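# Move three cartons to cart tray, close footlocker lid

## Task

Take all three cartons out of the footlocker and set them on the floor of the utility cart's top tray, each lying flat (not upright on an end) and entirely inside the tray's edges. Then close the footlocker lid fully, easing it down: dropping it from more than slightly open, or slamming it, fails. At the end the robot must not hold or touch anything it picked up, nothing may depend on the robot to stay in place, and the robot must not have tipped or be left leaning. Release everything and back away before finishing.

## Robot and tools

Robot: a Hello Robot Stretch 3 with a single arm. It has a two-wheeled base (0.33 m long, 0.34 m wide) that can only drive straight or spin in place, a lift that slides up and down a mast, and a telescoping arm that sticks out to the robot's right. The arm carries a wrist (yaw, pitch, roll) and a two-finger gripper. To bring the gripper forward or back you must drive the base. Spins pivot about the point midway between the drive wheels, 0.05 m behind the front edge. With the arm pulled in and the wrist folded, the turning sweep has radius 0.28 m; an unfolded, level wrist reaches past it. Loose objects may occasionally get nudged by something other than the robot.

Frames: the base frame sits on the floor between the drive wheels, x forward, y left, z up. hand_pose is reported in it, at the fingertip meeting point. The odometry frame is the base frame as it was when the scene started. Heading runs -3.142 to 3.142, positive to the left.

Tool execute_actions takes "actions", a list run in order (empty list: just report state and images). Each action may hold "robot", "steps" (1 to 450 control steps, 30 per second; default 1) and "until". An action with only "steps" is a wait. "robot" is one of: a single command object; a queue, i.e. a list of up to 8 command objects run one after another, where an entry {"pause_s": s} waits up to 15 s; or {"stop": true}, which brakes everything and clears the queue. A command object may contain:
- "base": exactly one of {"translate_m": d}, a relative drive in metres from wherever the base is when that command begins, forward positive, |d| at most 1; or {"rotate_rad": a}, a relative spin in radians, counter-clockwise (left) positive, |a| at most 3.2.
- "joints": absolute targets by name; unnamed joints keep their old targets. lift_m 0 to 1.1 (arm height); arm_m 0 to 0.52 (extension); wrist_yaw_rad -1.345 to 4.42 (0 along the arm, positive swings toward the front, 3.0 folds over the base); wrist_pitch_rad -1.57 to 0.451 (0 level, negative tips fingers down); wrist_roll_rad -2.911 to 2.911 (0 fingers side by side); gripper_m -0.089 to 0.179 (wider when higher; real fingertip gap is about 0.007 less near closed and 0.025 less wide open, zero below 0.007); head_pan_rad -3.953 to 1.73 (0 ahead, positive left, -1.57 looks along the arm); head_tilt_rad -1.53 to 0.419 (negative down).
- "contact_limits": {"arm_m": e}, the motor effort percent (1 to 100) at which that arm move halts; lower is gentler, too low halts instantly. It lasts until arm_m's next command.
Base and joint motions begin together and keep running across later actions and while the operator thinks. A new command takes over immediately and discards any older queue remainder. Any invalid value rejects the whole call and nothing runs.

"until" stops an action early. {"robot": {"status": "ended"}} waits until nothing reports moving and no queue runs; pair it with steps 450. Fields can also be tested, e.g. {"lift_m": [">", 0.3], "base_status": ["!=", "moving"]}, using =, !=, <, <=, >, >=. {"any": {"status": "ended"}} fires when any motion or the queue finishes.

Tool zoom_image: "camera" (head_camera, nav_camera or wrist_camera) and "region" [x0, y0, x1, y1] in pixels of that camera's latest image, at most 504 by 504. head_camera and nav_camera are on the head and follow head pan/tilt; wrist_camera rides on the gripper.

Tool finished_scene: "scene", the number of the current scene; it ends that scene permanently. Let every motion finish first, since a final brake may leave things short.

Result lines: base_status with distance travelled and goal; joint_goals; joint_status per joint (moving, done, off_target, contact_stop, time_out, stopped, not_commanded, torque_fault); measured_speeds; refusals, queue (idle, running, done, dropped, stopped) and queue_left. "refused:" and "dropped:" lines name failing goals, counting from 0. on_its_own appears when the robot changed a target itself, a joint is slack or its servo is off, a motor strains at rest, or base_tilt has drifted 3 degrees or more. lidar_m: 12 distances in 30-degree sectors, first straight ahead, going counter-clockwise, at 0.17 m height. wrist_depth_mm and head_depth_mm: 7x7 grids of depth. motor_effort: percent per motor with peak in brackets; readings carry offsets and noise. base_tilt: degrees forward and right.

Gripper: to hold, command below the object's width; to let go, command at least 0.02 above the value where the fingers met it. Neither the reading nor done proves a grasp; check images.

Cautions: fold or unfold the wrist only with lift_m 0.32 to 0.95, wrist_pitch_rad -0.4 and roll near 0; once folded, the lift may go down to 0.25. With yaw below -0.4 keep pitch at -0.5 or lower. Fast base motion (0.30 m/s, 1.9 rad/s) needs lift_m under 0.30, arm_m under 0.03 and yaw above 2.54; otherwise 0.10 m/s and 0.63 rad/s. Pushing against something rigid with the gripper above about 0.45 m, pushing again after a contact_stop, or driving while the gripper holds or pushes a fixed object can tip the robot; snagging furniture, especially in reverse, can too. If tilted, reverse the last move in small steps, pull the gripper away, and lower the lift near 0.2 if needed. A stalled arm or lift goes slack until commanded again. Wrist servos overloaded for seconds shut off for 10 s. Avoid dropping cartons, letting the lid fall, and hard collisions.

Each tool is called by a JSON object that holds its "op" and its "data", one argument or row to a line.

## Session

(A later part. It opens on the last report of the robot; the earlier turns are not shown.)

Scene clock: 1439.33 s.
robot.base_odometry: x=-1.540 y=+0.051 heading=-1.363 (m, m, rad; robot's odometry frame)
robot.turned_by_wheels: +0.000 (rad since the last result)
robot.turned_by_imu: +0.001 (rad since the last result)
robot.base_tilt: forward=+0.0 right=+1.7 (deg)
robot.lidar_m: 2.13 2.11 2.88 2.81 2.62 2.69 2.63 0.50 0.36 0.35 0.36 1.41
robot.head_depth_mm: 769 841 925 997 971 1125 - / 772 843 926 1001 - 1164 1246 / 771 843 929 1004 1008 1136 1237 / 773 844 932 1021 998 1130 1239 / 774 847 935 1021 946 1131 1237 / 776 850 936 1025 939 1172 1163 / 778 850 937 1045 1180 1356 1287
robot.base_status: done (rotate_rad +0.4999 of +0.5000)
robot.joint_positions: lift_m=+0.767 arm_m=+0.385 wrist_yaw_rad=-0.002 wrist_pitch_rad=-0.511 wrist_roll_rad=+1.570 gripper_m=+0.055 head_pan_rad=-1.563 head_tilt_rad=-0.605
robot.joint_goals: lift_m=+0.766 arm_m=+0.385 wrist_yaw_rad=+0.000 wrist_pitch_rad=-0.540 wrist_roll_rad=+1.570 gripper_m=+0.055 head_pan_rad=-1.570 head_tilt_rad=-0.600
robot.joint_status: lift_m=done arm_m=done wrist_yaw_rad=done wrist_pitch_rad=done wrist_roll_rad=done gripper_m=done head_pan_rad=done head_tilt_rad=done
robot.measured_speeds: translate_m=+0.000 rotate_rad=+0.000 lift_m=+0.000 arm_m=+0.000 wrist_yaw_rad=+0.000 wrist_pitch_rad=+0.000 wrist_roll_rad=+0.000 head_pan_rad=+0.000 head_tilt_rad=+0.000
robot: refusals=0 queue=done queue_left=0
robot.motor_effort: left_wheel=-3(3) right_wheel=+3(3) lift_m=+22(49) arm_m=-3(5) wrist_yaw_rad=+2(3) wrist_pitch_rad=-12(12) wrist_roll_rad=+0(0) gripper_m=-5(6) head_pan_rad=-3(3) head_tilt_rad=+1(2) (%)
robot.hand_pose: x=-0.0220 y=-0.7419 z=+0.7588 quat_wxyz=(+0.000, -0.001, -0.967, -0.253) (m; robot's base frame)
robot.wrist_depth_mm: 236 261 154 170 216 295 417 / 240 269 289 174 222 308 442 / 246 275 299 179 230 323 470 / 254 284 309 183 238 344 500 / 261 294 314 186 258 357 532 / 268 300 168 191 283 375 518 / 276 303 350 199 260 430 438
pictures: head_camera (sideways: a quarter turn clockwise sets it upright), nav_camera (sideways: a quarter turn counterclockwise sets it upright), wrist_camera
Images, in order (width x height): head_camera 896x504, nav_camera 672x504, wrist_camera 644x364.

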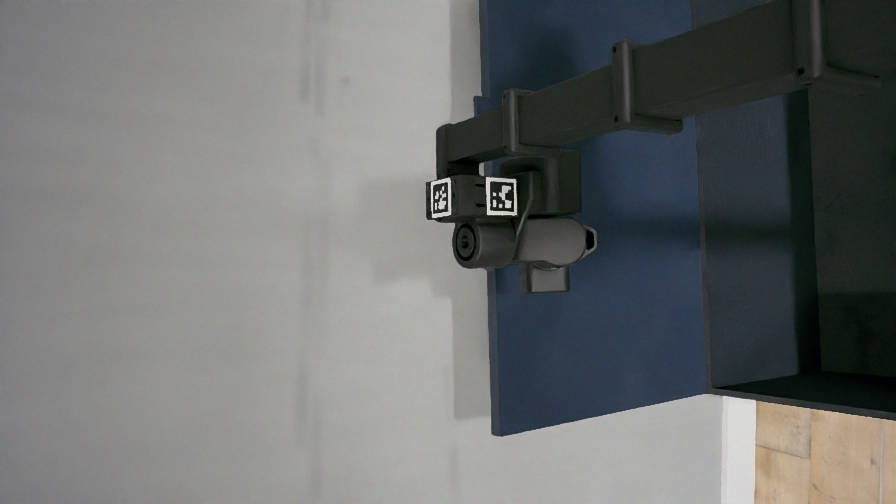

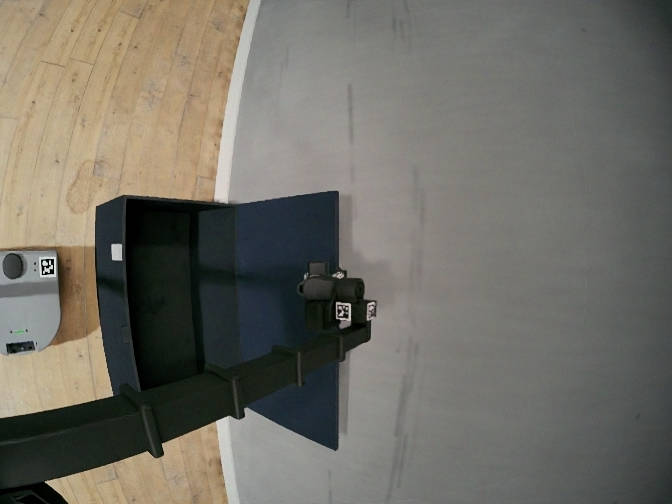

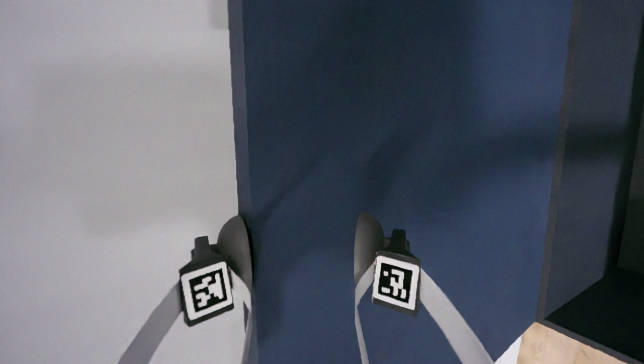

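{"op": "execute_actions", "data": {
  "actions": [
    {"robot":{"joints":{"lift_m":0.764,"arm_m":0.362}},"steps":100,"until":{"robot":{"status":"ended"}}},
    {"robot":{"joints":{"gripper_m":0.04}},"steps":40,"until":{"robot":{"status":"ended"}}},
    {"robot":{"joints":{"lift_m":0.771}},"steps":40,"until":{"robot":{"status":"ended"}}},
    {"steps":10},
    {"robot":{"joints":{"lift_m":0.781}},"steps":40,"until":{"robot":{"status":"ended"}}},
    {"steps":10}
  ]
}}

Scene clock: 1459.73 s.
robot.base_odometry: x=-1.540 y=+0.051 heading=-1.363 (m, m, rad; robot's odometry frame)
robot.turned_by_wheels: +0.000 (rad since the last result)
robot.turned_by_imu: +0.001 (rad since the last result)
robot.base_tilt: forward=+0.0 right=+1.7 (deg)
robot.lidar_m: 2.13 2.10 2.88 2.81 2.62 2.69 2.63 0.50 0.36 0.35 0.36 1.41
robot.head_depth_mm: 770 839 926 1029 898 - - / 772 842 928 1016 - 1169 1251 / 772 842 930 1002 966 1133 1237 / 773 844 933 1023 958 1128 1235 / 774 847 936 1037 892 1129 1236 / 775 848 933 1039 881 1172 1165 / 777 852 937 1045 1182 1351 1289
robot.base_status: done (rotate_rad +0.4999 of +0.5000)
robot.joint_positions: lift_m=+0.781 arm_m=+0.362 wrist_yaw_rad=-0.003 wrist_pitch_rad=-0.556 wrist_roll_rad=+1.570 gripper_m=+0.040 head_pan_rad=-1.563 head_tilt_rad=-0.605
robot.joint_goals: lift_m=+0.781 arm_m=+0.362 wrist_yaw_rad=+0.000 wrist_pitch_rad=-0.540 wrist_roll_rad=+1.570 gripper_m=+0.040 head_pan_rad=-1.570 head_tilt_rad=-0.600
robot.joint_status: lift_m=done arm_m=done wrist_yaw_rad=done wrist_pitch_rad=done wrist_roll_rad=done gripper_m=done head_pan_rad=done head_tilt_rad=done
robot.measured_speeds: translate_m=+0.000 rotate_rad=+0.000 lift_m=+0.000 arm_m=+0.000 wrist_yaw_rad=+0.000 wrist_pitch_rad=+0.000 wrist_roll_rad=+0.000 head_pan_rad=+0.000 head_tilt_rad=+0.000
robot: refusals=0 queue=done queue_left=0
robot.motor_effort: left_wheel=-3(3) right_wheel=+2(4) lift_m=+55(51) arm_m=-2(4) wrist_yaw_rad=+3(3) wrist_pitch_rad=+6(19) wrist_roll_rad=+0(0) gripper_m=-1(65) head_pan_rad=-3(3) head_tilt_rad=+2(2) (%)
robot.hand_pose: x=-0.0220 y=-0.7120 z=+0.7634 quat_wxyz=(+0.000, -0.001, -0.962, -0.275) (m; robot's base frame)
robot.wrist_depth_mm: 251 282 322 149 211 362 550 / 259 291 331 153 218 384 570 / 265 299 339 158 227 409 585 / 273 305 351 162 236 437 599 / 279 316 363 160 255 477 627 / 288 324 - 164 299 485 552 / 297 332 409 175 252 801 462
pictures: head_camera (sideways: a quarter turn clockwise sets it upright), nav_camera (sideways: a quarter turn counterclockwise sets it upright), wrist_camera
Images, in order (width x height): head_camera 896x504, nav_camera 672x504, wrist_camera 644x364.

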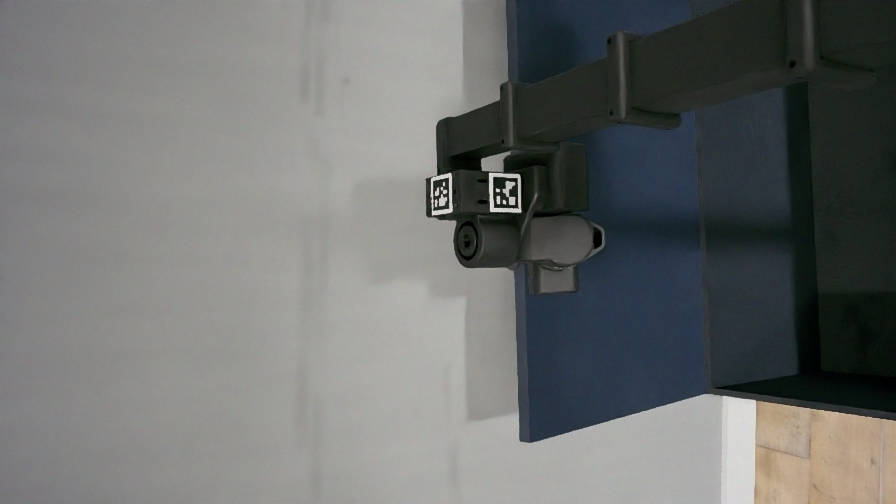

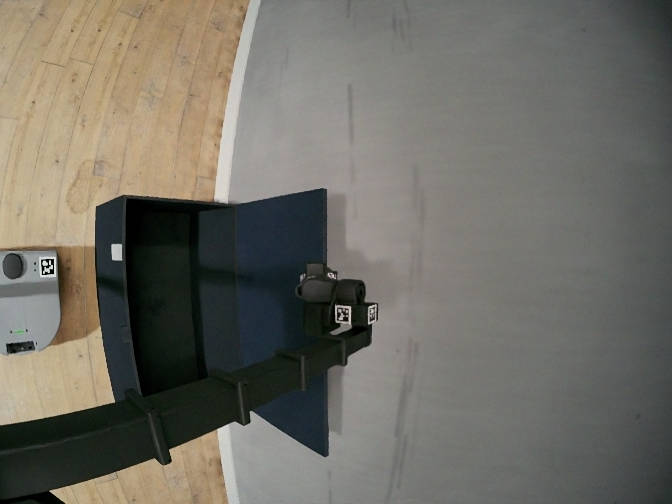

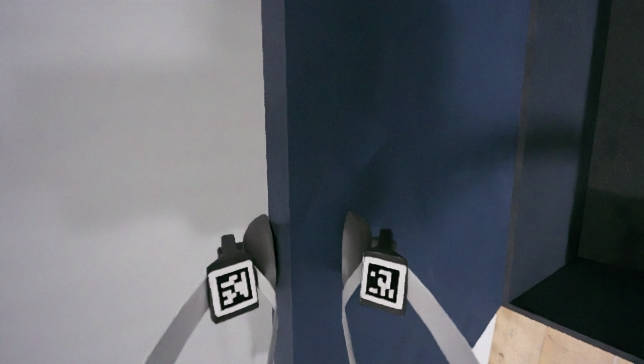

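Settled on lower pad. Proceed with steps shifted −0.03.

{"op": "execute_actions", "data": {
  "actions": [
    {"robot":{"joints":{"lift_m":0.775,"arm_m":0.338}},"steps":60,"until":{"robot":{"status":"ended"}}},
    {"robot":{"joints":{"lift_m":0.7675,"arm_m":0.311}},"steps":60,"until":{"robot":{"status":"ended"}}},
    {"robot":{"joints":{"lift_m":0.758,"arm_m":0.284}},"steps":60,"until":{"robot":{"status":"ended"}}},
    {"robot":{"joints":{"lift_m":0.747,"arm_m":0.258}},"steps":60,"until":{"robot":{"status":"ended"}}},
    {"robot":{"joints":{"lift_m":0.734,"arm_m":0.233}},"steps":60,"until":{"robot":{"status":"ended"}}}
  ]
}}

Scene clock: 1473.53 s.
robot.base_odometry: x=-1.540 y=+0.051 heading=-1.363 (m, m, rad; robot's odometry frame)
robot.turned_by_wheels: +0.000 (rad since the last result)
robot.turned_by_imu: +0.002 (rad since the last result)
robot.base_tilt: forward=+0.0 right=+1.7 (deg)
robot.lidar_m: 2.12 2.11 2.89 2.81 2.62 2.70 2.63 0.50 0.36 0.35 0.36 1.41
robot.head_depth_mm: 771 841 927 1029 1165 1064 - / 771 842 925 1032 1146 - 1237 / 771 845 932 1032 1143 - 1241 / 774 845 930 1034 1152 - 1242 / 774 845 936 1039 1176 1140 1236 / 775 848 938 1044 1184 1159 1163 / 777 849 935 1045 1181 1355 1292
robot.base_status: done (rotate_rad +0.4999 of +0.5000)
robot.joint_positions: lift_m=+0.734 arm_m=+0.233 wrist_yaw_rad=-0.002 wrist_pitch_rad=-0.592 wrist_roll_rad=+1.570 gripper_m=+0.040 head_pan_rad=-1.563 head_tilt_rad=-0.605
robot.joint_goals: lift_m=+0.734 arm_m=+0.233 wrist_yaw_rad=+0.000 wrist_pitch_rad=-0.540 wrist_roll_rad=+1.570 gripper_m=+0.040 head_pan_rad=-1.570 head_tilt_rad=-0.600
robot.joint_status: lift_m=done arm_m=done wrist_yaw_rad=done wrist_pitch_rad=done wrist_roll_rad=done gripper_m=done head_pan_rad=done head_tilt_rad=done
robot.measured_speeds: translate_m=+0.000 rotate_rad=+0.000 lift_m=+0.000 arm_m=+0.000 wrist_yaw_rad=+0.000 wrist_pitch_rad=+0.000 wrist_roll_rad=+0.000 head_pan_rad=+0.000 head_tilt_rad=+0.000
robot: refusals=0 queue=done queue_left=0
robot.motor_effort: left_wheel=-3(3) right_wheel=+2(2) lift_m=+28(58) arm_m=-3(4) wrist_yaw_rad=+3(3) wrist_pitch_rad=+21(22) wrist_roll_rad=+0(0) gripper_m=-5(6) head_pan_rad=-3(3) head_tilt_rad=+2(2) (%)
robot.hand_pose: x=-0.0220 y=-0.5773 z=+0.7100 quat_wxyz=(+0.000, -0.001, -0.956, -0.292) (m; robot's base frame)
robot.wrist_depth_mm: 350 393 450 130 509 637 564 / 356 402 475 135 526 648 585 / 360 412 484 139 537 676 577 / 370 423 501 143 556 697 589 / 381 437 501 149 593 698 590 / 390 452 - 189 600 555 546 / 398 456 565 194 893 751 414
pictures: head_camera (sideways: a quarter turn clockwise sets it upright), nav_camera (sideways: a quarter turn counterclockwise sets it upright), wrist_camera
Images, in order (width x height): head_camera 896x504, nav_camera 672x504, wrist_camera 644x364.

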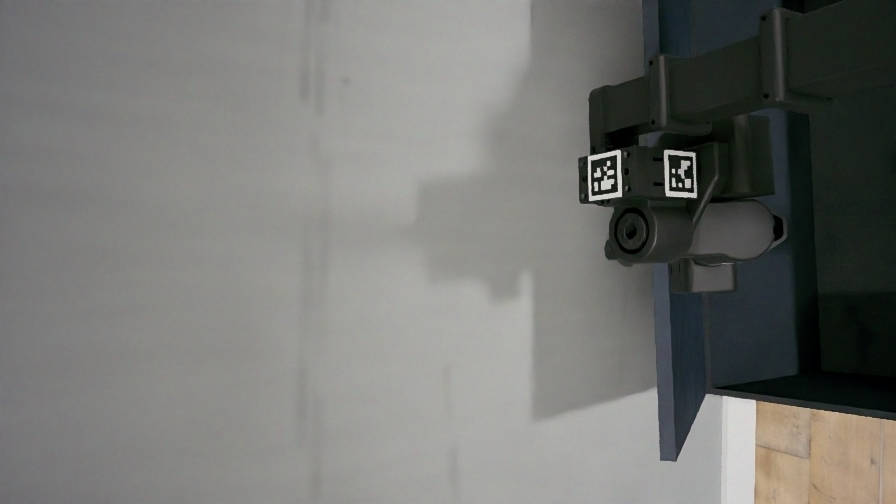

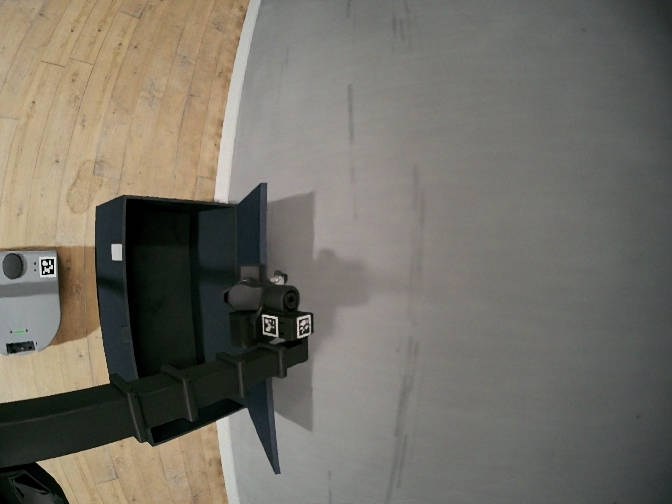

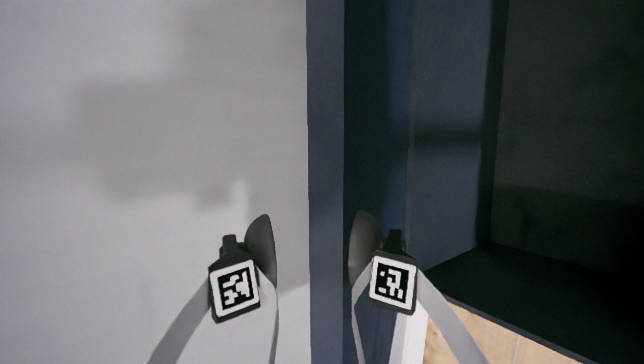

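{"op": "execute_actions", "data": {
  "actions": [
    {"robot":{"joints":{"lift_m":0.72,"arm_m":0.209,"head_tilt_rad":-1.0}},"steps":60,"until":{"robot":{"status":"ended"}}},
    {"robot":{"joints":{"lift_m":0.704,"arm_m":0.186}},"steps":60,"until":{"robot":{"status":"ended"}}},
    {"robot":{"joints":{"lift_m":0.686,"arm_m":0.165}},"steps":60,"until":{"robot":{"status":"ended"}}},
    {"robot":{"joints":{"lift_m":0.667,"arm_m":0.144}},"steps":60,"until":{"robot":{"status":"ended"}}},
    {"robot":{"joints":{"lift_m":0.646,"arm_m":0.125}},"steps":60,"until":{"robot":{"status":"ended"}}},
    {"robot":{"joints":{"lift_m":0.624,"arm_m":0.107}},"steps":60,"until":{"robot":{"status":"ended"}}}
  ]
}}

Scene clock: 1489.00 s.
robot.base_odometry: x=-1.540 y=+0.051 heading=-1.363 (m, m, rad; robot's odometry frame)
robot.turned_by_wheels: +0.000 (rad since the last result)
robot.turned_by_imu: +0.002 (rad since the last result)
robot.base_tilt: forward=+0.0 right=+1.6 (deg)
robot.lidar_m: 2.12 2.11 2.87 2.81 2.62 2.69 2.63 0.50 0.36 0.35 0.36 1.41
robot.head_depth_mm: 855 994 1189 969 1342 1152 - / 856 995 1195 972 - - - / 855 1000 1200 981 - 1159 1141 / 860 1002 1198 987 1290 1132 1143 / 860 1005 1205 988 1331 1181 1120 / 862 1006 1208 997 1192 1181 1113 / 863 1010 1217 1476 1375 1223 1114
robot.base_status: done (rotate_rad +0.4999 of +0.5000)
robot.joint_positions: lift_m=+0.624 arm_m=+0.107 wrist_yaw_rad=-0.002 wrist_pitch_rad=-0.594 wrist_roll_rad=+1.570 gripper_m=+0.040 head_pan_rad=-1.563 head_tilt_rad=-0.988
robot.joint_goals: lift_m=+0.624 arm_m=+0.107 wrist_yaw_rad=+0.000 wrist_pitch_rad=-0.540 wrist_roll_rad=+1.570 gripper_m=+0.040 head_pan_rad=-1.570 head_tilt_rad=-1.000
robot.joint_status: lift_m=done arm_m=done wrist_yaw_rad=done wrist_pitch_rad=done wrist_roll_rad=done gripper_m=done head_pan_rad=done head_tilt_rad=done
robot.measured_speeds: translate_m=+0.000 rotate_rad=+0.000 lift_m=+0.000 arm_m=+0.000 wrist_yaw_rad=+0.000 wrist_pitch_rad=+0.000 wrist_roll_rad=+0.000 head_pan_rad=+0.000 head_tilt_rad=+0.000
robot: refusals=0 queue=done queue_left=0
robot.motor_effort: left_wheel=-2(3) right_wheel=+2(2) lift_m=+28(29) arm_m=-3(4) wrist_yaw_rad=+2(3) wrist_pitch_rad=+22(22) wrist_roll_rad=+0(0) gripper_m=-6(6) head_pan_rad=-3(3) head_tilt_rad=-6(30) (%)
robot.hand_pose: x=-0.0219 y=-0.4510 z=+0.5995 quat_wxyz=(+0.000, -0.001, -0.956, -0.293) (m; robot's base frame)
robot.wrist_depth_mm: 431 487 568 271 669 581 487 / 447 505 593 298 681 600 494 / 457 521 613 328 697 608 501 / 464 532 632 371 723 613 509 / 482 547 637 277 738 641 508 / 491 567 - 477 585 550 500 / 507 565 716 790 856 414 394
pictures: head_camera (sideways: a quarter turn clockwise sets it upright), nav_camera (sideways: a quarter turn counterclockwise sets it upright), wrist_camera
Images, in order (width x height): head_camera 896x504, nav_camera 672x504, wrist_camera 644x364.

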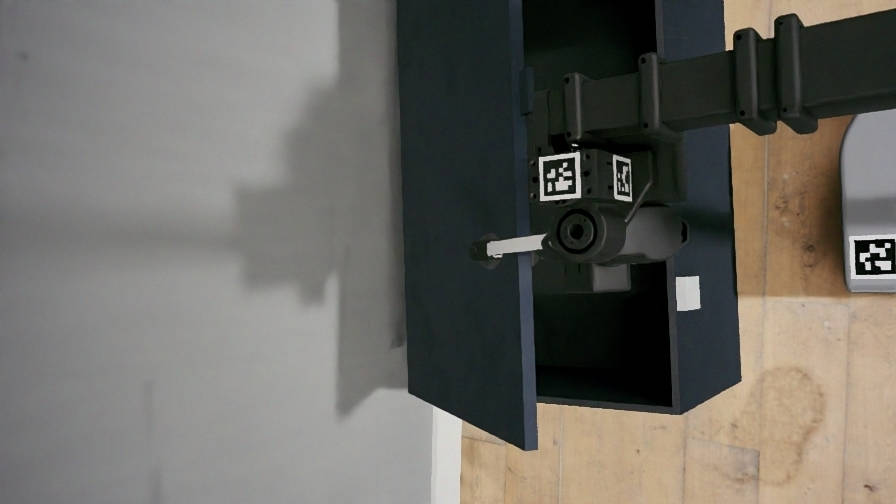

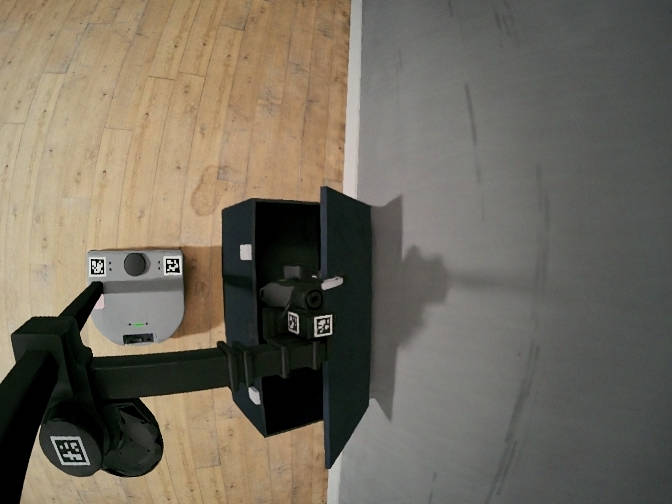

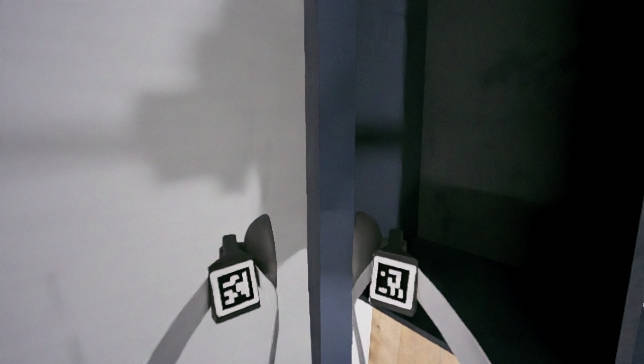

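{"op": "execute_actions", "data": {
  "actions": [
    {"robot":{"joints":{"gripper_m":0.05,"lift_m":0.598,"arm_m":0.083}},"steps":60,"until":{"robot":{"status":"ended"}}},
    {"robot":{"joints":{"lift_m":0.565,"arm_m":0.063}},"steps":60,"until":{"robot":{"status":"ended"}}},
    {"robot":{"joints":{"lift_m":0.53,"arm_m":0.047}},"steps":60,"until":{"robot":{"status":"ended"}}},
    {"robot":{"joints":{"lift_m":0.494,"arm_m":0.035}},"steps":60,"until":{"robot":{"status":"ended"}}}
  ]
}}

Scene clock: 1500.20 s.
robot.base_odometry: x=-1.540 y=+0.051 heading=-1.363 (m, m, rad; robot's odometry frame)
robot.turned_by_wheels: +0.000 (rad since the last result)
robot.turned_by_imu: +0.002 (rad since the last result)
robot.base_tilt: forward=+0.0 right=+1.6 (deg)
robot.lidar_m: 2.13 2.11 2.88 2.81 2.62 2.69 2.63 0.50 0.36 0.35 0.36 1.40
robot.head_depth_mm: 855 995 1191 1109 924 1190 1122 / 855 998 1195 1107 923 1011 - / 855 999 1196 1105 924 993 - / 859 999 1204 1108 925 986 1134 / 861 1003 1205 1105 926 1185 1119 / 864 1007 1209 1362 922 1179 1120 / 863 1010 1211 1470 1375 1232 1116
robot.base_status: done (rotate_rad +0.4999 of +0.5000)
robot.joint_positions: lift_m=+0.494 arm_m=+0.035 wrist_yaw_rad=-0.002 wrist_pitch_rad=-0.619 wrist_roll_rad=+1.570 gripper_m=+0.050 head_pan_rad=-1.563 head_tilt_rad=-0.988
robot.joint_goals: lift_m=+0.494 arm_m=+0.035 wrist_yaw_rad=+0.000 wrist_pitch_rad=-0.540 wrist_roll_rad=+1.570 gripper_m=+0.050 head_pan_rad=-1.570 head_tilt_rad=-1.000
robot.joint_status: lift_m=done arm_m=done wrist_yaw_rad=done wrist_pitch_rad=done wrist_roll_rad=done gripper_m=done head_pan_rad=done head_tilt_rad=done
robot.measured_speeds: translate_m=+0.000 rotate_rad=+0.000 lift_m=+0.000 arm_m=+0.000 wrist_yaw_rad=+0.000 wrist_pitch_rad=+0.000 wrist_roll_rad=+0.000 head_pan_rad=+0.000 head_tilt_rad=+0.000
robot: refusals=0 queue=done queue_left=0
robot.motor_effort: left_wheel=-2(3) right_wheel=+2(2) lift_m=+30(28) arm_m=-1(2) wrist_yaw_rad=+2(3) wrist_pitch_rad=+32(33) wrist_roll_rad=+0(0) gripper_m=-9(47) head_pan_rad=-3(3) head_tilt_rad=-6(6) (%)
robot.hand_pose: x=-0.0219 y=-0.3746 z=+0.4645 quat_wxyz=(+0.000, -0.001, -0.952, -0.305) (m; robot's base frame)
robot.wrist_depth_mm: 487 554 362 177 557 235 363 / 497 575 379 181 571 241 384 / 514 585 408 188 581 242 391 / 519 605 432 193 598 255 401 / 535 618 554 199 603 262 414 / 546 633 317 205 - 248 429 / 563 639 749 213 398 329 436
pictures: head_camera (sideways: a quarter turn clockwise sets it upright), nav_camera (sideways: a quarter turn counterclockwise sets it upright), wrist_camera
Images, in order (width x height): head_camera 896x504, nav_camera 672x504, wrist_camera 644x364.

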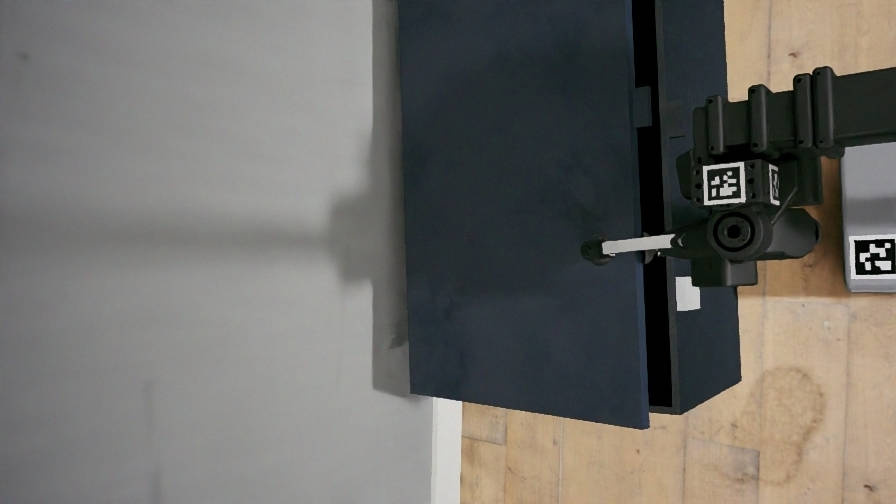

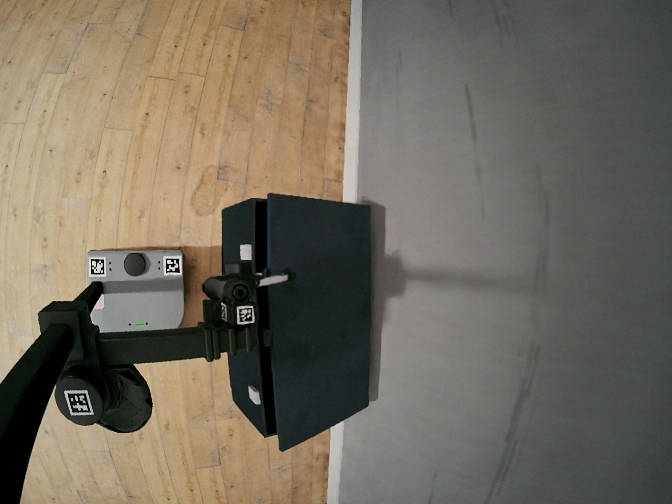

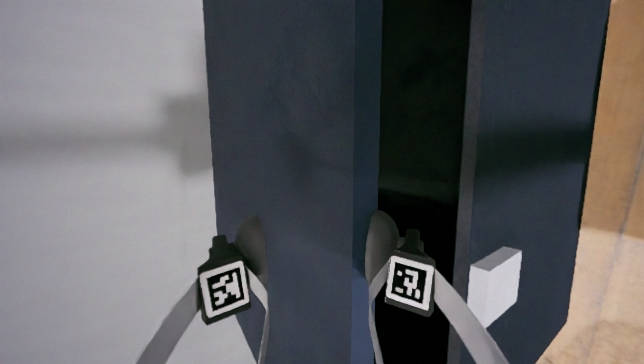

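{"op": "execute_actions", "data": {
  "actions": [
    {"robot":{"joints":{"lift_m":0.46}},"steps":60,"until":{"robot":{"status":"ended"}}},
    {"robot":{"joints":{"lift_m":0.44}},"steps":60,"until":{"robot":{"status":"ended"}}}
  ]
}}

Scene clock: 1514.13 s.
robot.base_odometry: x=-1.540 y=+0.051 heading=-1.363 (m, m, rad; robot's odometry frame)
robot.turned_by_wheels: +0.000 (rad since the last result)
robot.turned_by_imu: +0.001 (rad since the last result)
robot.base_tilt: forward=+0.0 right=+1.6 (deg)
robot.lidar_m: 2.13 2.11 2.87 2.81 2.62 2.69 2.63 0.50 0.36 0.35 0.36 1.41
robot.head_depth_mm: 855 995 1192 1132 980 1105 1125 / 855 996 1195 1129 981 1017 1135 / 857 998 1198 1128 980 940 - / 859 1003 1205 1125 978 940 1136 / 860 1005 1207 1122 974 1033 1119 / 860 1010 1211 1367 996 1174 1115 / 865 1009 1212 1469 1377 1233 1119
robot.base_status: done (rotate_rad +0.4999 of +0.5000)
robot.joint_positions: lift_m=+0.440 arm_m=+0.035 wrist_yaw_rad=-0.002 wrist_pitch_rad=-0.645 wrist_roll_rad=+1.570 gripper_m=+0.050 head_pan_rad=-1.563 head_tilt_rad=-0.988
robot.joint_goals: lift_m=+0.440 arm_m=+0.035 wrist_yaw_rad=+0.000 wrist_pitch_rad=-0.540 wrist_roll_rad=+1.570 gripper_m=+0.050 head_pan_rad=-1.570 head_tilt_rad=-1.000
robot.joint_status: lift_m=done arm_m=done wrist_yaw_rad=done wrist_pitch_rad=done wrist_roll_rad=done gripper_m=done head_pan_rad=done head_tilt_rad=done
robot.measured_speeds: translate_m=+0.000 rotate_rad=+0.000 lift_m=+0.000 arm_m=+0.000 wrist_yaw_rad=+0.000 wrist_pitch_rad=+0.000 wrist_roll_rad=+0.000 head_pan_rad=+0.000 head_tilt_rad=+0.000
robot: refusals=0 queue=done queue_left=0
robot.on_its_own: wrist_pitch_rad is at rest, and its effort (+43) is outside its rest range (-20 to +32)
robot.motor_effort: left_wheel=-3(2) right_wheel=+2(2) lift_m=+30(28) arm_m=+0(1) wrist_yaw_rad=+1(3) wrist_pitch_rad=+43(43) wrist_roll_rad=+0(0) gripper_m=-13(11) head_pan_rad=-3(3) head_tilt_rad=-5(6) (%)
robot.hand_pose: x=-0.0218 y=-0.3701 z=+0.4055 quat_wxyz=(+0.000, -0.001, -0.948, -0.317) (m; robot's base frame)
robot.wrist_depth_mm: 490 535 268 173 178 241 352 / 498 543 278 177 183 253 359 / 517 571 291 182 198 266 369 / 528 592 303 187 206 280 380 / 532 607 347 194 212 297 381 / 543 640 266 200 - 321 393 / 564 643 351 206 209 373 397
pictures: head_camera (sideways: a quarter turn clockwise sets it upright), nav_camera (sideways: a quarter turn counterclockwise sets it upright), wrist_camera
Images, in order (width x height): head_camera 896x504, nav_camera 672x504, wrist_camera 644x364.

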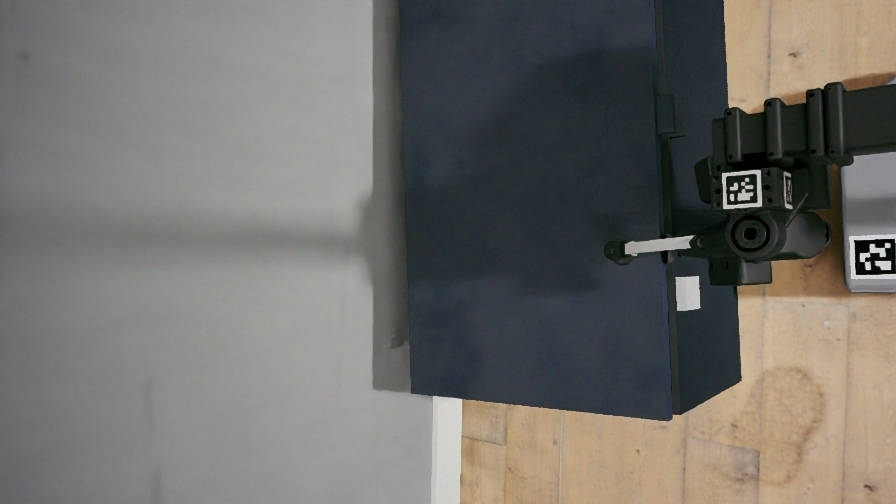

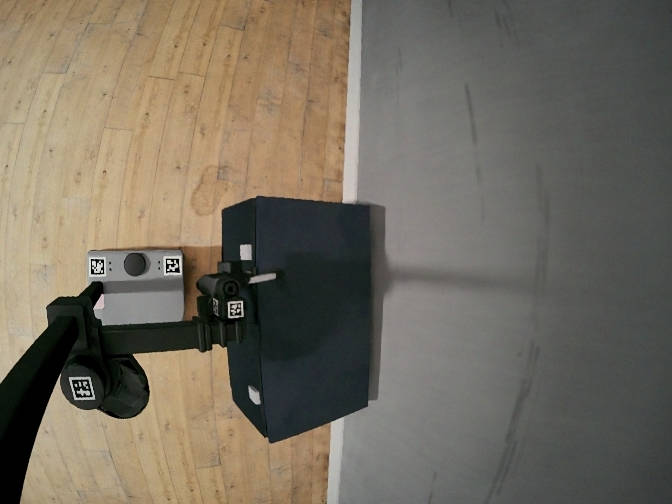

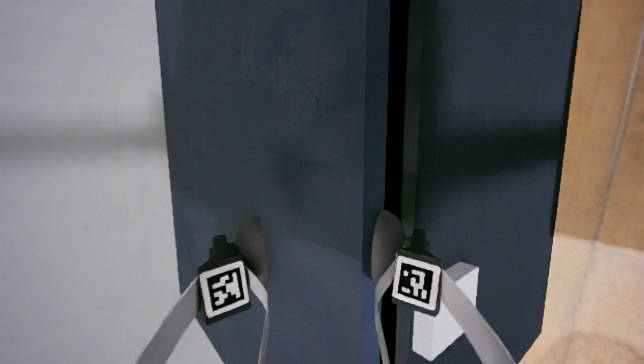

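Effort high; keep going quickly.

{"op": "execute_actions", "data": {
  "actions": [
    {"robot":{"joints":{"lift_m":0.425}},"steps":40,"until":{"robot":{"status":"ended"}}},
    {"robot":{"joints":{"lift_m":0.412}},"steps":40,"until":{"robot":{"status":"ended"}}}
  ]
}}

Scene clock: 1519.77 s.
robot.base_odometry: x=-1.540 y=+0.051 heading=-1.363 (m, m, rad; robot's odometry frame)
robot.turned_by_wheels: +0.000 (rad since the last result)
robot.turned_by_imu: +0.001 (rad since the last result)
robot.base_tilt: forward=-0.1 right=+1.6 (deg)
robot.lidar_m: 2.13 2.11 2.88 2.81 2.62 2.69 2.64 0.51 0.37 0.36 0.37 1.41
robot.head_depth_mm: 856 996 1190 1133 996 1124 1123 / 856 995 1199 1130 993 1069 1131 / 856 1001 1197 1134 993 953 - / 861 1001 1205 1127 990 949 1132 / 861 1005 1203 1128 988 1057 1118 / 863 1007 1211 1367 1007 1176 1115 / 864 1008 1211 1468 1371 1233 1118
robot.base_status: done (rotate_rad +0.4999 of +0.5000)
robot.joint_positions: lift_m=+0.413 arm_m=+0.035 wrist_yaw_rad=+0.002 wrist_pitch_rad=-0.627 wrist_roll_rad=+1.572 gripper_m=+0.050 head_pan_rad=-1.563 head_tilt_rad=-0.988
robot.joint_goals: lift_m=+0.412 arm_m=+0.035 wrist_yaw_rad=+0.000 wrist_pitch_rad=-0.540 wrist_roll_rad=+1.570 gripper_m=+0.050 head_pan_rad=-1.570 head_tilt_rad=-1.000
robot.joint_status: lift_m=done arm_m=done wrist_yaw_rad=done wrist_pitch_rad=done wrist_roll_rad=done gripper_m=done head_pan_rad=done head_tilt_rad=done
robot.measured_speeds: translate_m=+0.000 rotate_rad=+0.000 lift_m=+0.000 arm_m=+0.000 wrist_yaw_rad=+0.000 wrist_pitch_rad=+0.000 wrist_roll_rad=+0.000 head_pan_rad=+0.000 head_tilt_rad=+0.000
robot: refusals=0 queue=done queue_left=0
robot.on_its_own: wrist_pitch_rad is at rest, and its effort (+36) is outside its rest range (-20 to +32)
robot.motor_effort: left_wheel=-3(3) right_wheel=+1(2) lift_m=+20(31) arm_m=+4(3) wrist_yaw_rad=-2(2) wrist_pitch_rad=+36(45) wrist_roll_rad=-1(1) gripper_m=-8(12) head_pan_rad=-3(3) head_tilt_rad=-5(5) (%)
robot.hand_pose: x=-0.0211 y=-0.3727 z=+0.3812 quat_wxyz=(+0.000, +0.001, -0.951, -0.309) (m; robot's base frame)
robot.wrist_depth_mm: 485 526 241 159 176 240 337 / 498 527 252 163 185 253 342 / 512 558 263 168 184 267 355 / 516 581 275 172 192 280 361 / 533 603 313 178 215 300 366 / 550 622 242 184 - 319 373 / 565 649 317 189 194 371 377
pictures: head_camera (sideways: a quarter turn clockwise sets it upright), nav_camera (sideways: a quarter turn counterclockwise sets it upright), wrist_camera
Images, in order (width x height): head_camera 896x504, nav_camera 672x504, wrist_camera 644x364.

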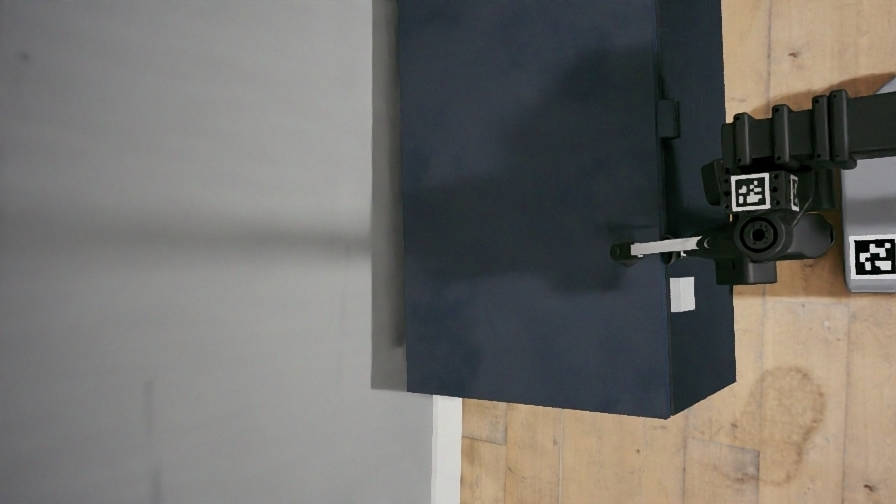

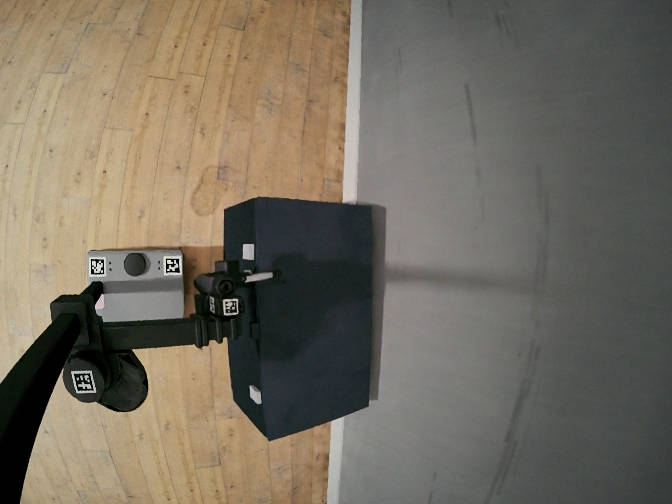

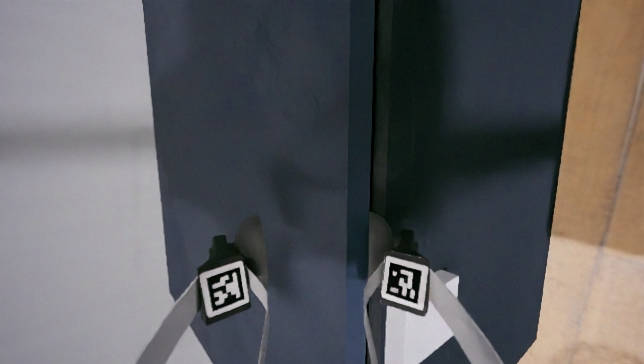

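Pad is wedging on the rim and pushing the body; small gap remains. Retract gradually.

{"op": "execute_actions", "data": {
  "actions": [
    {"robot":{"joints":{"arm_m":0.029}},"steps":40,"until":{"robot":{"status":"ended"}}},
    {"robot":{"joints":{"arm_m":0.023,"lift_m":0.408}},"steps":40,"until":{"robot":{"status":"ended"}}},
    {"robot":{"joints":{"arm_m":0.017}},"steps":40,"until":{"robot":{"status":"ended"}}}
  ]
}}

Scene clock: 1528.77 s.
robot.base_odometry: x=-1.540 y=+0.051 heading=-1.363 (m, m, rad; robot's odometry frame)
robot.turned_by_wheels: +0.000 (rad since the last result)
robot.turned_by_imu: +0.001 (rad since the last result)
robot.base_tilt: forward=+0.0 right=+1.6 (deg)
robot.lidar_m: 2.13 2.11 2.88 2.81 2.62 2.69 2.64 0.51 0.37 0.36 0.37 1.41
robot.head_depth_mm: 854 995 1192 1138 1006 1122 1122 / 855 998 1195 1134 1002 1099 1136 / 857 1000 1199 1133 1002 1010 - / 859 1003 1202 1134 1001 978 - / 863 1004 1210 1129 999 1059 1120 / 862 1007 1208 1366 1018 1184 1115 / 865 1009 1214 1474 1377 1236 1115
robot.base_status: done (rotate_rad +0.4999 of +0.5000)
robot.joint_positions: lift_m=+0.408 arm_m=+0.017 wrist_yaw_rad=+0.002 wrist_pitch_rad=-0.593 wrist_roll_rad=+1.572 gripper_m=+0.050 head_pan_rad=-1.563 head_tilt_rad=-0.988
robot.joint_goals: lift_m=+0.408 arm_m=+0.017 wrist_yaw_rad=+0.000 wrist_pitch_rad=-0.540 wrist_roll_rad=+1.570 gripper_m=+0.050 head_pan_rad=-1.570 head_tilt_rad=-1.000
robot.joint_status: lift_m=done arm_m=done wrist_yaw_rad=done wrist_pitch_rad=done wrist_roll_rad=done gripper_m=done head_pan_rad=done head_tilt_rad=done
robot.measured_speeds: translate_m=+0.000 rotate_rad=+0.000 lift_m=+0.000 arm_m=+0.000 wrist_yaw_rad=+0.000 wrist_pitch_rad=+0.000 wrist_roll_rad=+0.000 head_pan_rad=+0.000 head_tilt_rad=+0.000
robot: refusals=0 queue=done queue_left=0
robot.motor_effort: left_wheel=-3(3) right_wheel=+1(1) lift_m=+26(24) arm_m=-2(3) wrist_yaw_rad=-3(3) wrist_pitch_rad=+22(36) wrist_roll_rad=-1(1) gripper_m=-5(6) head_pan_rad=-3(3) head_tilt_rad=-6(5) (%)
robot.hand_pose: x=-0.0210 y=-0.3610 z=+0.3837 quat_wxyz=(+0.000, +0.001, -0.956, -0.293) (m; robot's base frame)
robot.wrist_depth_mm: 502 545 277 183 184 249 334 / 507 550 292 187 191 263 343 / 522 575 304 192 197 273 352 / 539 598 316 198 205 290 359 / 550 609 364 206 226 304 367 / 564 635 279 218 224 323 370 / 583 655 369 219 205 371 378
pictures: head_camera (sideways: a quarter turn clockwise sets it upright), nav_camera (sideways: a quarter turn counterclockwise sets it upright), wrist_camera
Images, in order (width x height): head_camera 896x504, nav_camera 672x504, wrist_camera 644x364.

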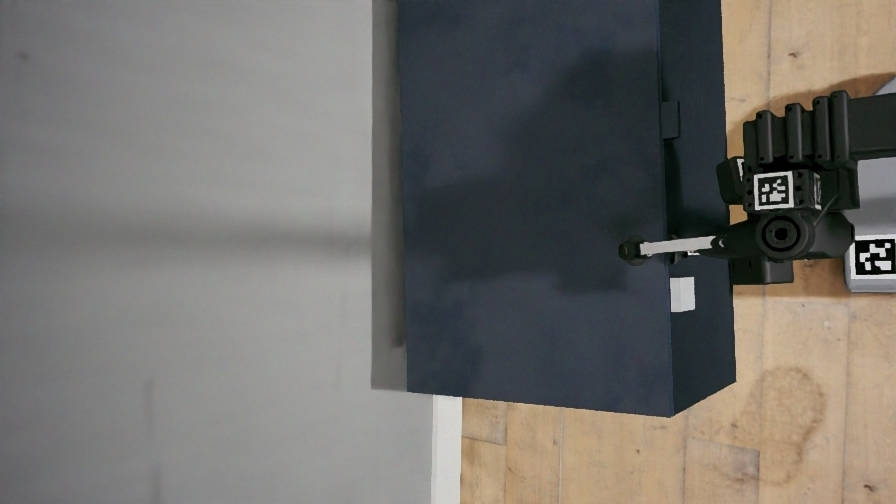

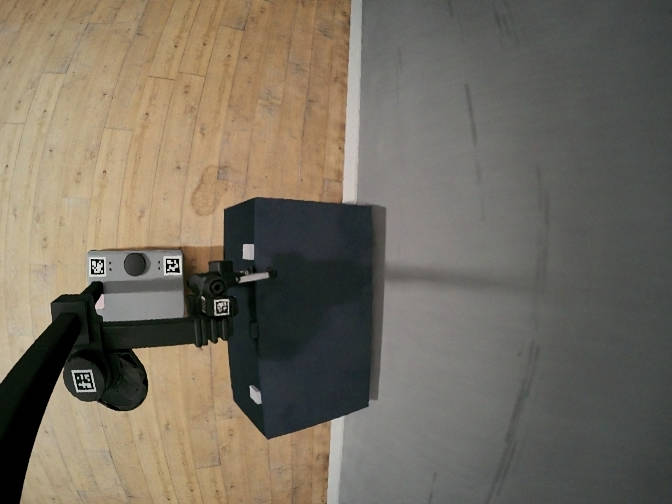

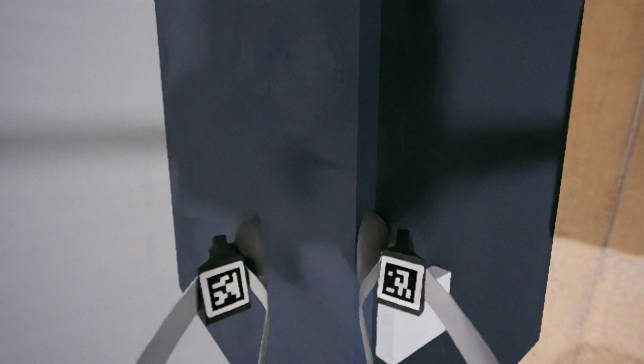

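{"op": "execute_actions", "data": {
  "actions": [
    {"robot":{"joints":{"arm_m":0.0,"wrist_pitch_rad":-0.68}},"steps":60,"until":{"robot":{"status":"ended"}}}
  ]
}}

Scene clock: 1534.83 s.
robot.base_odometry: x=-1.540 y=+0.051 heading=-1.363 (m, m, rad; robot's odometry frame)
robot.turned_by_wheels: +0.000 (rad since the last result)
robot.turned_by_imu: +0.001 (rad since the last result)
robot.base_tilt: forward=-0.1 right=+1.6 (deg)
robot.lidar_m: 2.13 2.10 2.88 2.81 2.62 2.69 2.63 0.51 0.37 0.36 0.37 1.41
robot.head_depth_mm: 854 996 1189 1139 1005 1124 1126 / 856 998 1196 1138 1001 1107 1140 / 857 1000 1197 1133 1005 1084 - / 858 1003 1201 1134 1001 1007 - / 860 1005 1210 1132 1000 1056 1117 / 859 1007 1210 1361 1014 1178 1116 / 865 1008 1216 1473 1378 1230 1117
robot.base_status: done (rotate_rad +0.4999 of +0.5000)
robot.joint_positions: lift_m=+0.408 arm_m=+0.000 wrist_yaw_rad=+0.002 wrist_pitch_rad=-0.689 wrist_roll_rad=+1.572 gripper_m=+0.050 head_pan_rad=-1.563 head_tilt_rad=-0.988
robot.joint_goals: lift_m=+0.408 arm_m=+0.000 wrist_yaw_rad=+0.000 wrist_pitch_rad=-0.680 wrist_roll_rad=+1.570 gripper_m=+0.050 head_pan_rad=-1.570 head_tilt_rad=-1.000
robot.joint_status: lift_m=done arm_m=done wrist_yaw_rad=done wrist_pitch_rad=done wrist_roll_rad=done gripper_m=done head_pan_rad=done head_tilt_rad=done
robot.measured_speeds: translate_m=+0.000 rotate_rad=+0.000 lift_m=+0.000 arm_m=+0.000 wrist_yaw_rad=+0.000 wrist_pitch_rad=+0.000 wrist_roll_rad=+0.000 head_pan_rad=+0.000 head_tilt_rad=+0.000
robot: refusals=0 queue=done queue_left=0
robot.motor_effort: left_wheel=-3(3) right_wheel=+1(1) lift_m=+27(26) arm_m=-3(5) wrist_yaw_rad=-3(3) wrist_pitch_rad=+4(22) wrist_roll_rad=-1(1) gripper_m=+0(5) head_pan_rad=-3(3) head_tilt_rad=-6(6) (%)
robot.hand_pose: x=-0.0211 y=-0.3275 z=+0.3653 quat_wxyz=(+0.000, +0.001, -0.941, -0.338) (m; robot's base frame)
robot.wrist_depth_mm: 517 361 218 189 251 373 337 / 524 387 227 194 259 379 340 / 530 411 235 199 271 387 348 / 554 449 246 205 281 397 351 / 564 488 272 208 309 407 356 / 576 574 224 212 348 425 365 / 591 672 278 218 310 436 371
pictures: head_camera (sideways: a quarter turn clockwise sets it upright), nav_camera (sideways: a quarter turn counterclockwise sets it upright), wrist_camera
Images, in order (width x height): head_camera 896x504, nav_camera 672x504, wrist_camera 644x364.

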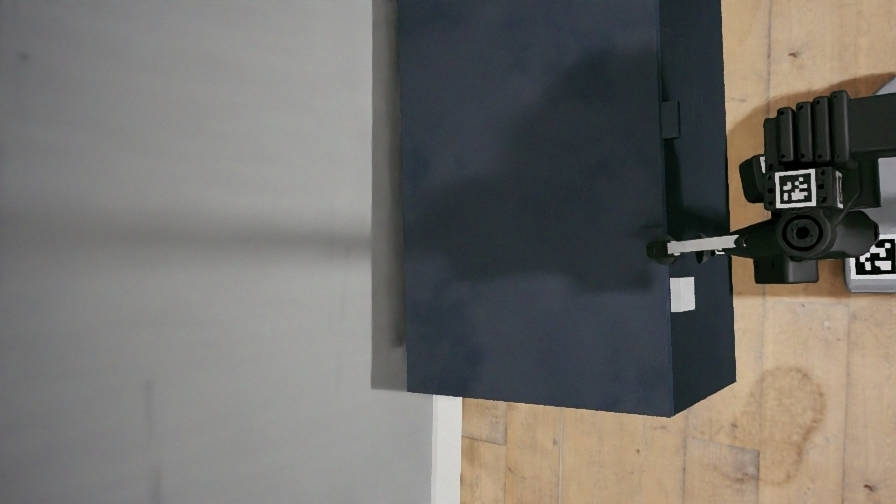

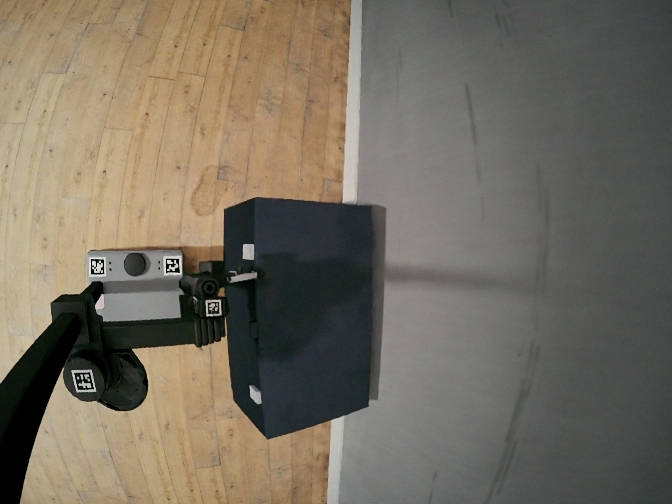

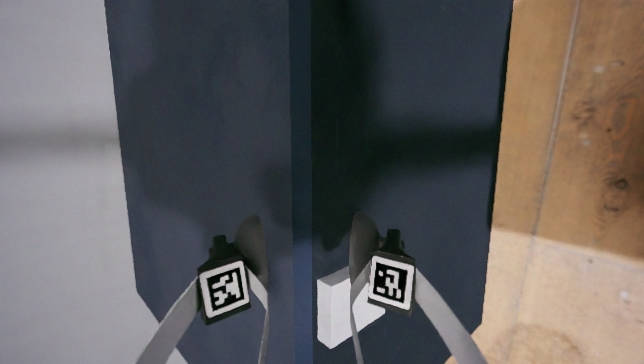

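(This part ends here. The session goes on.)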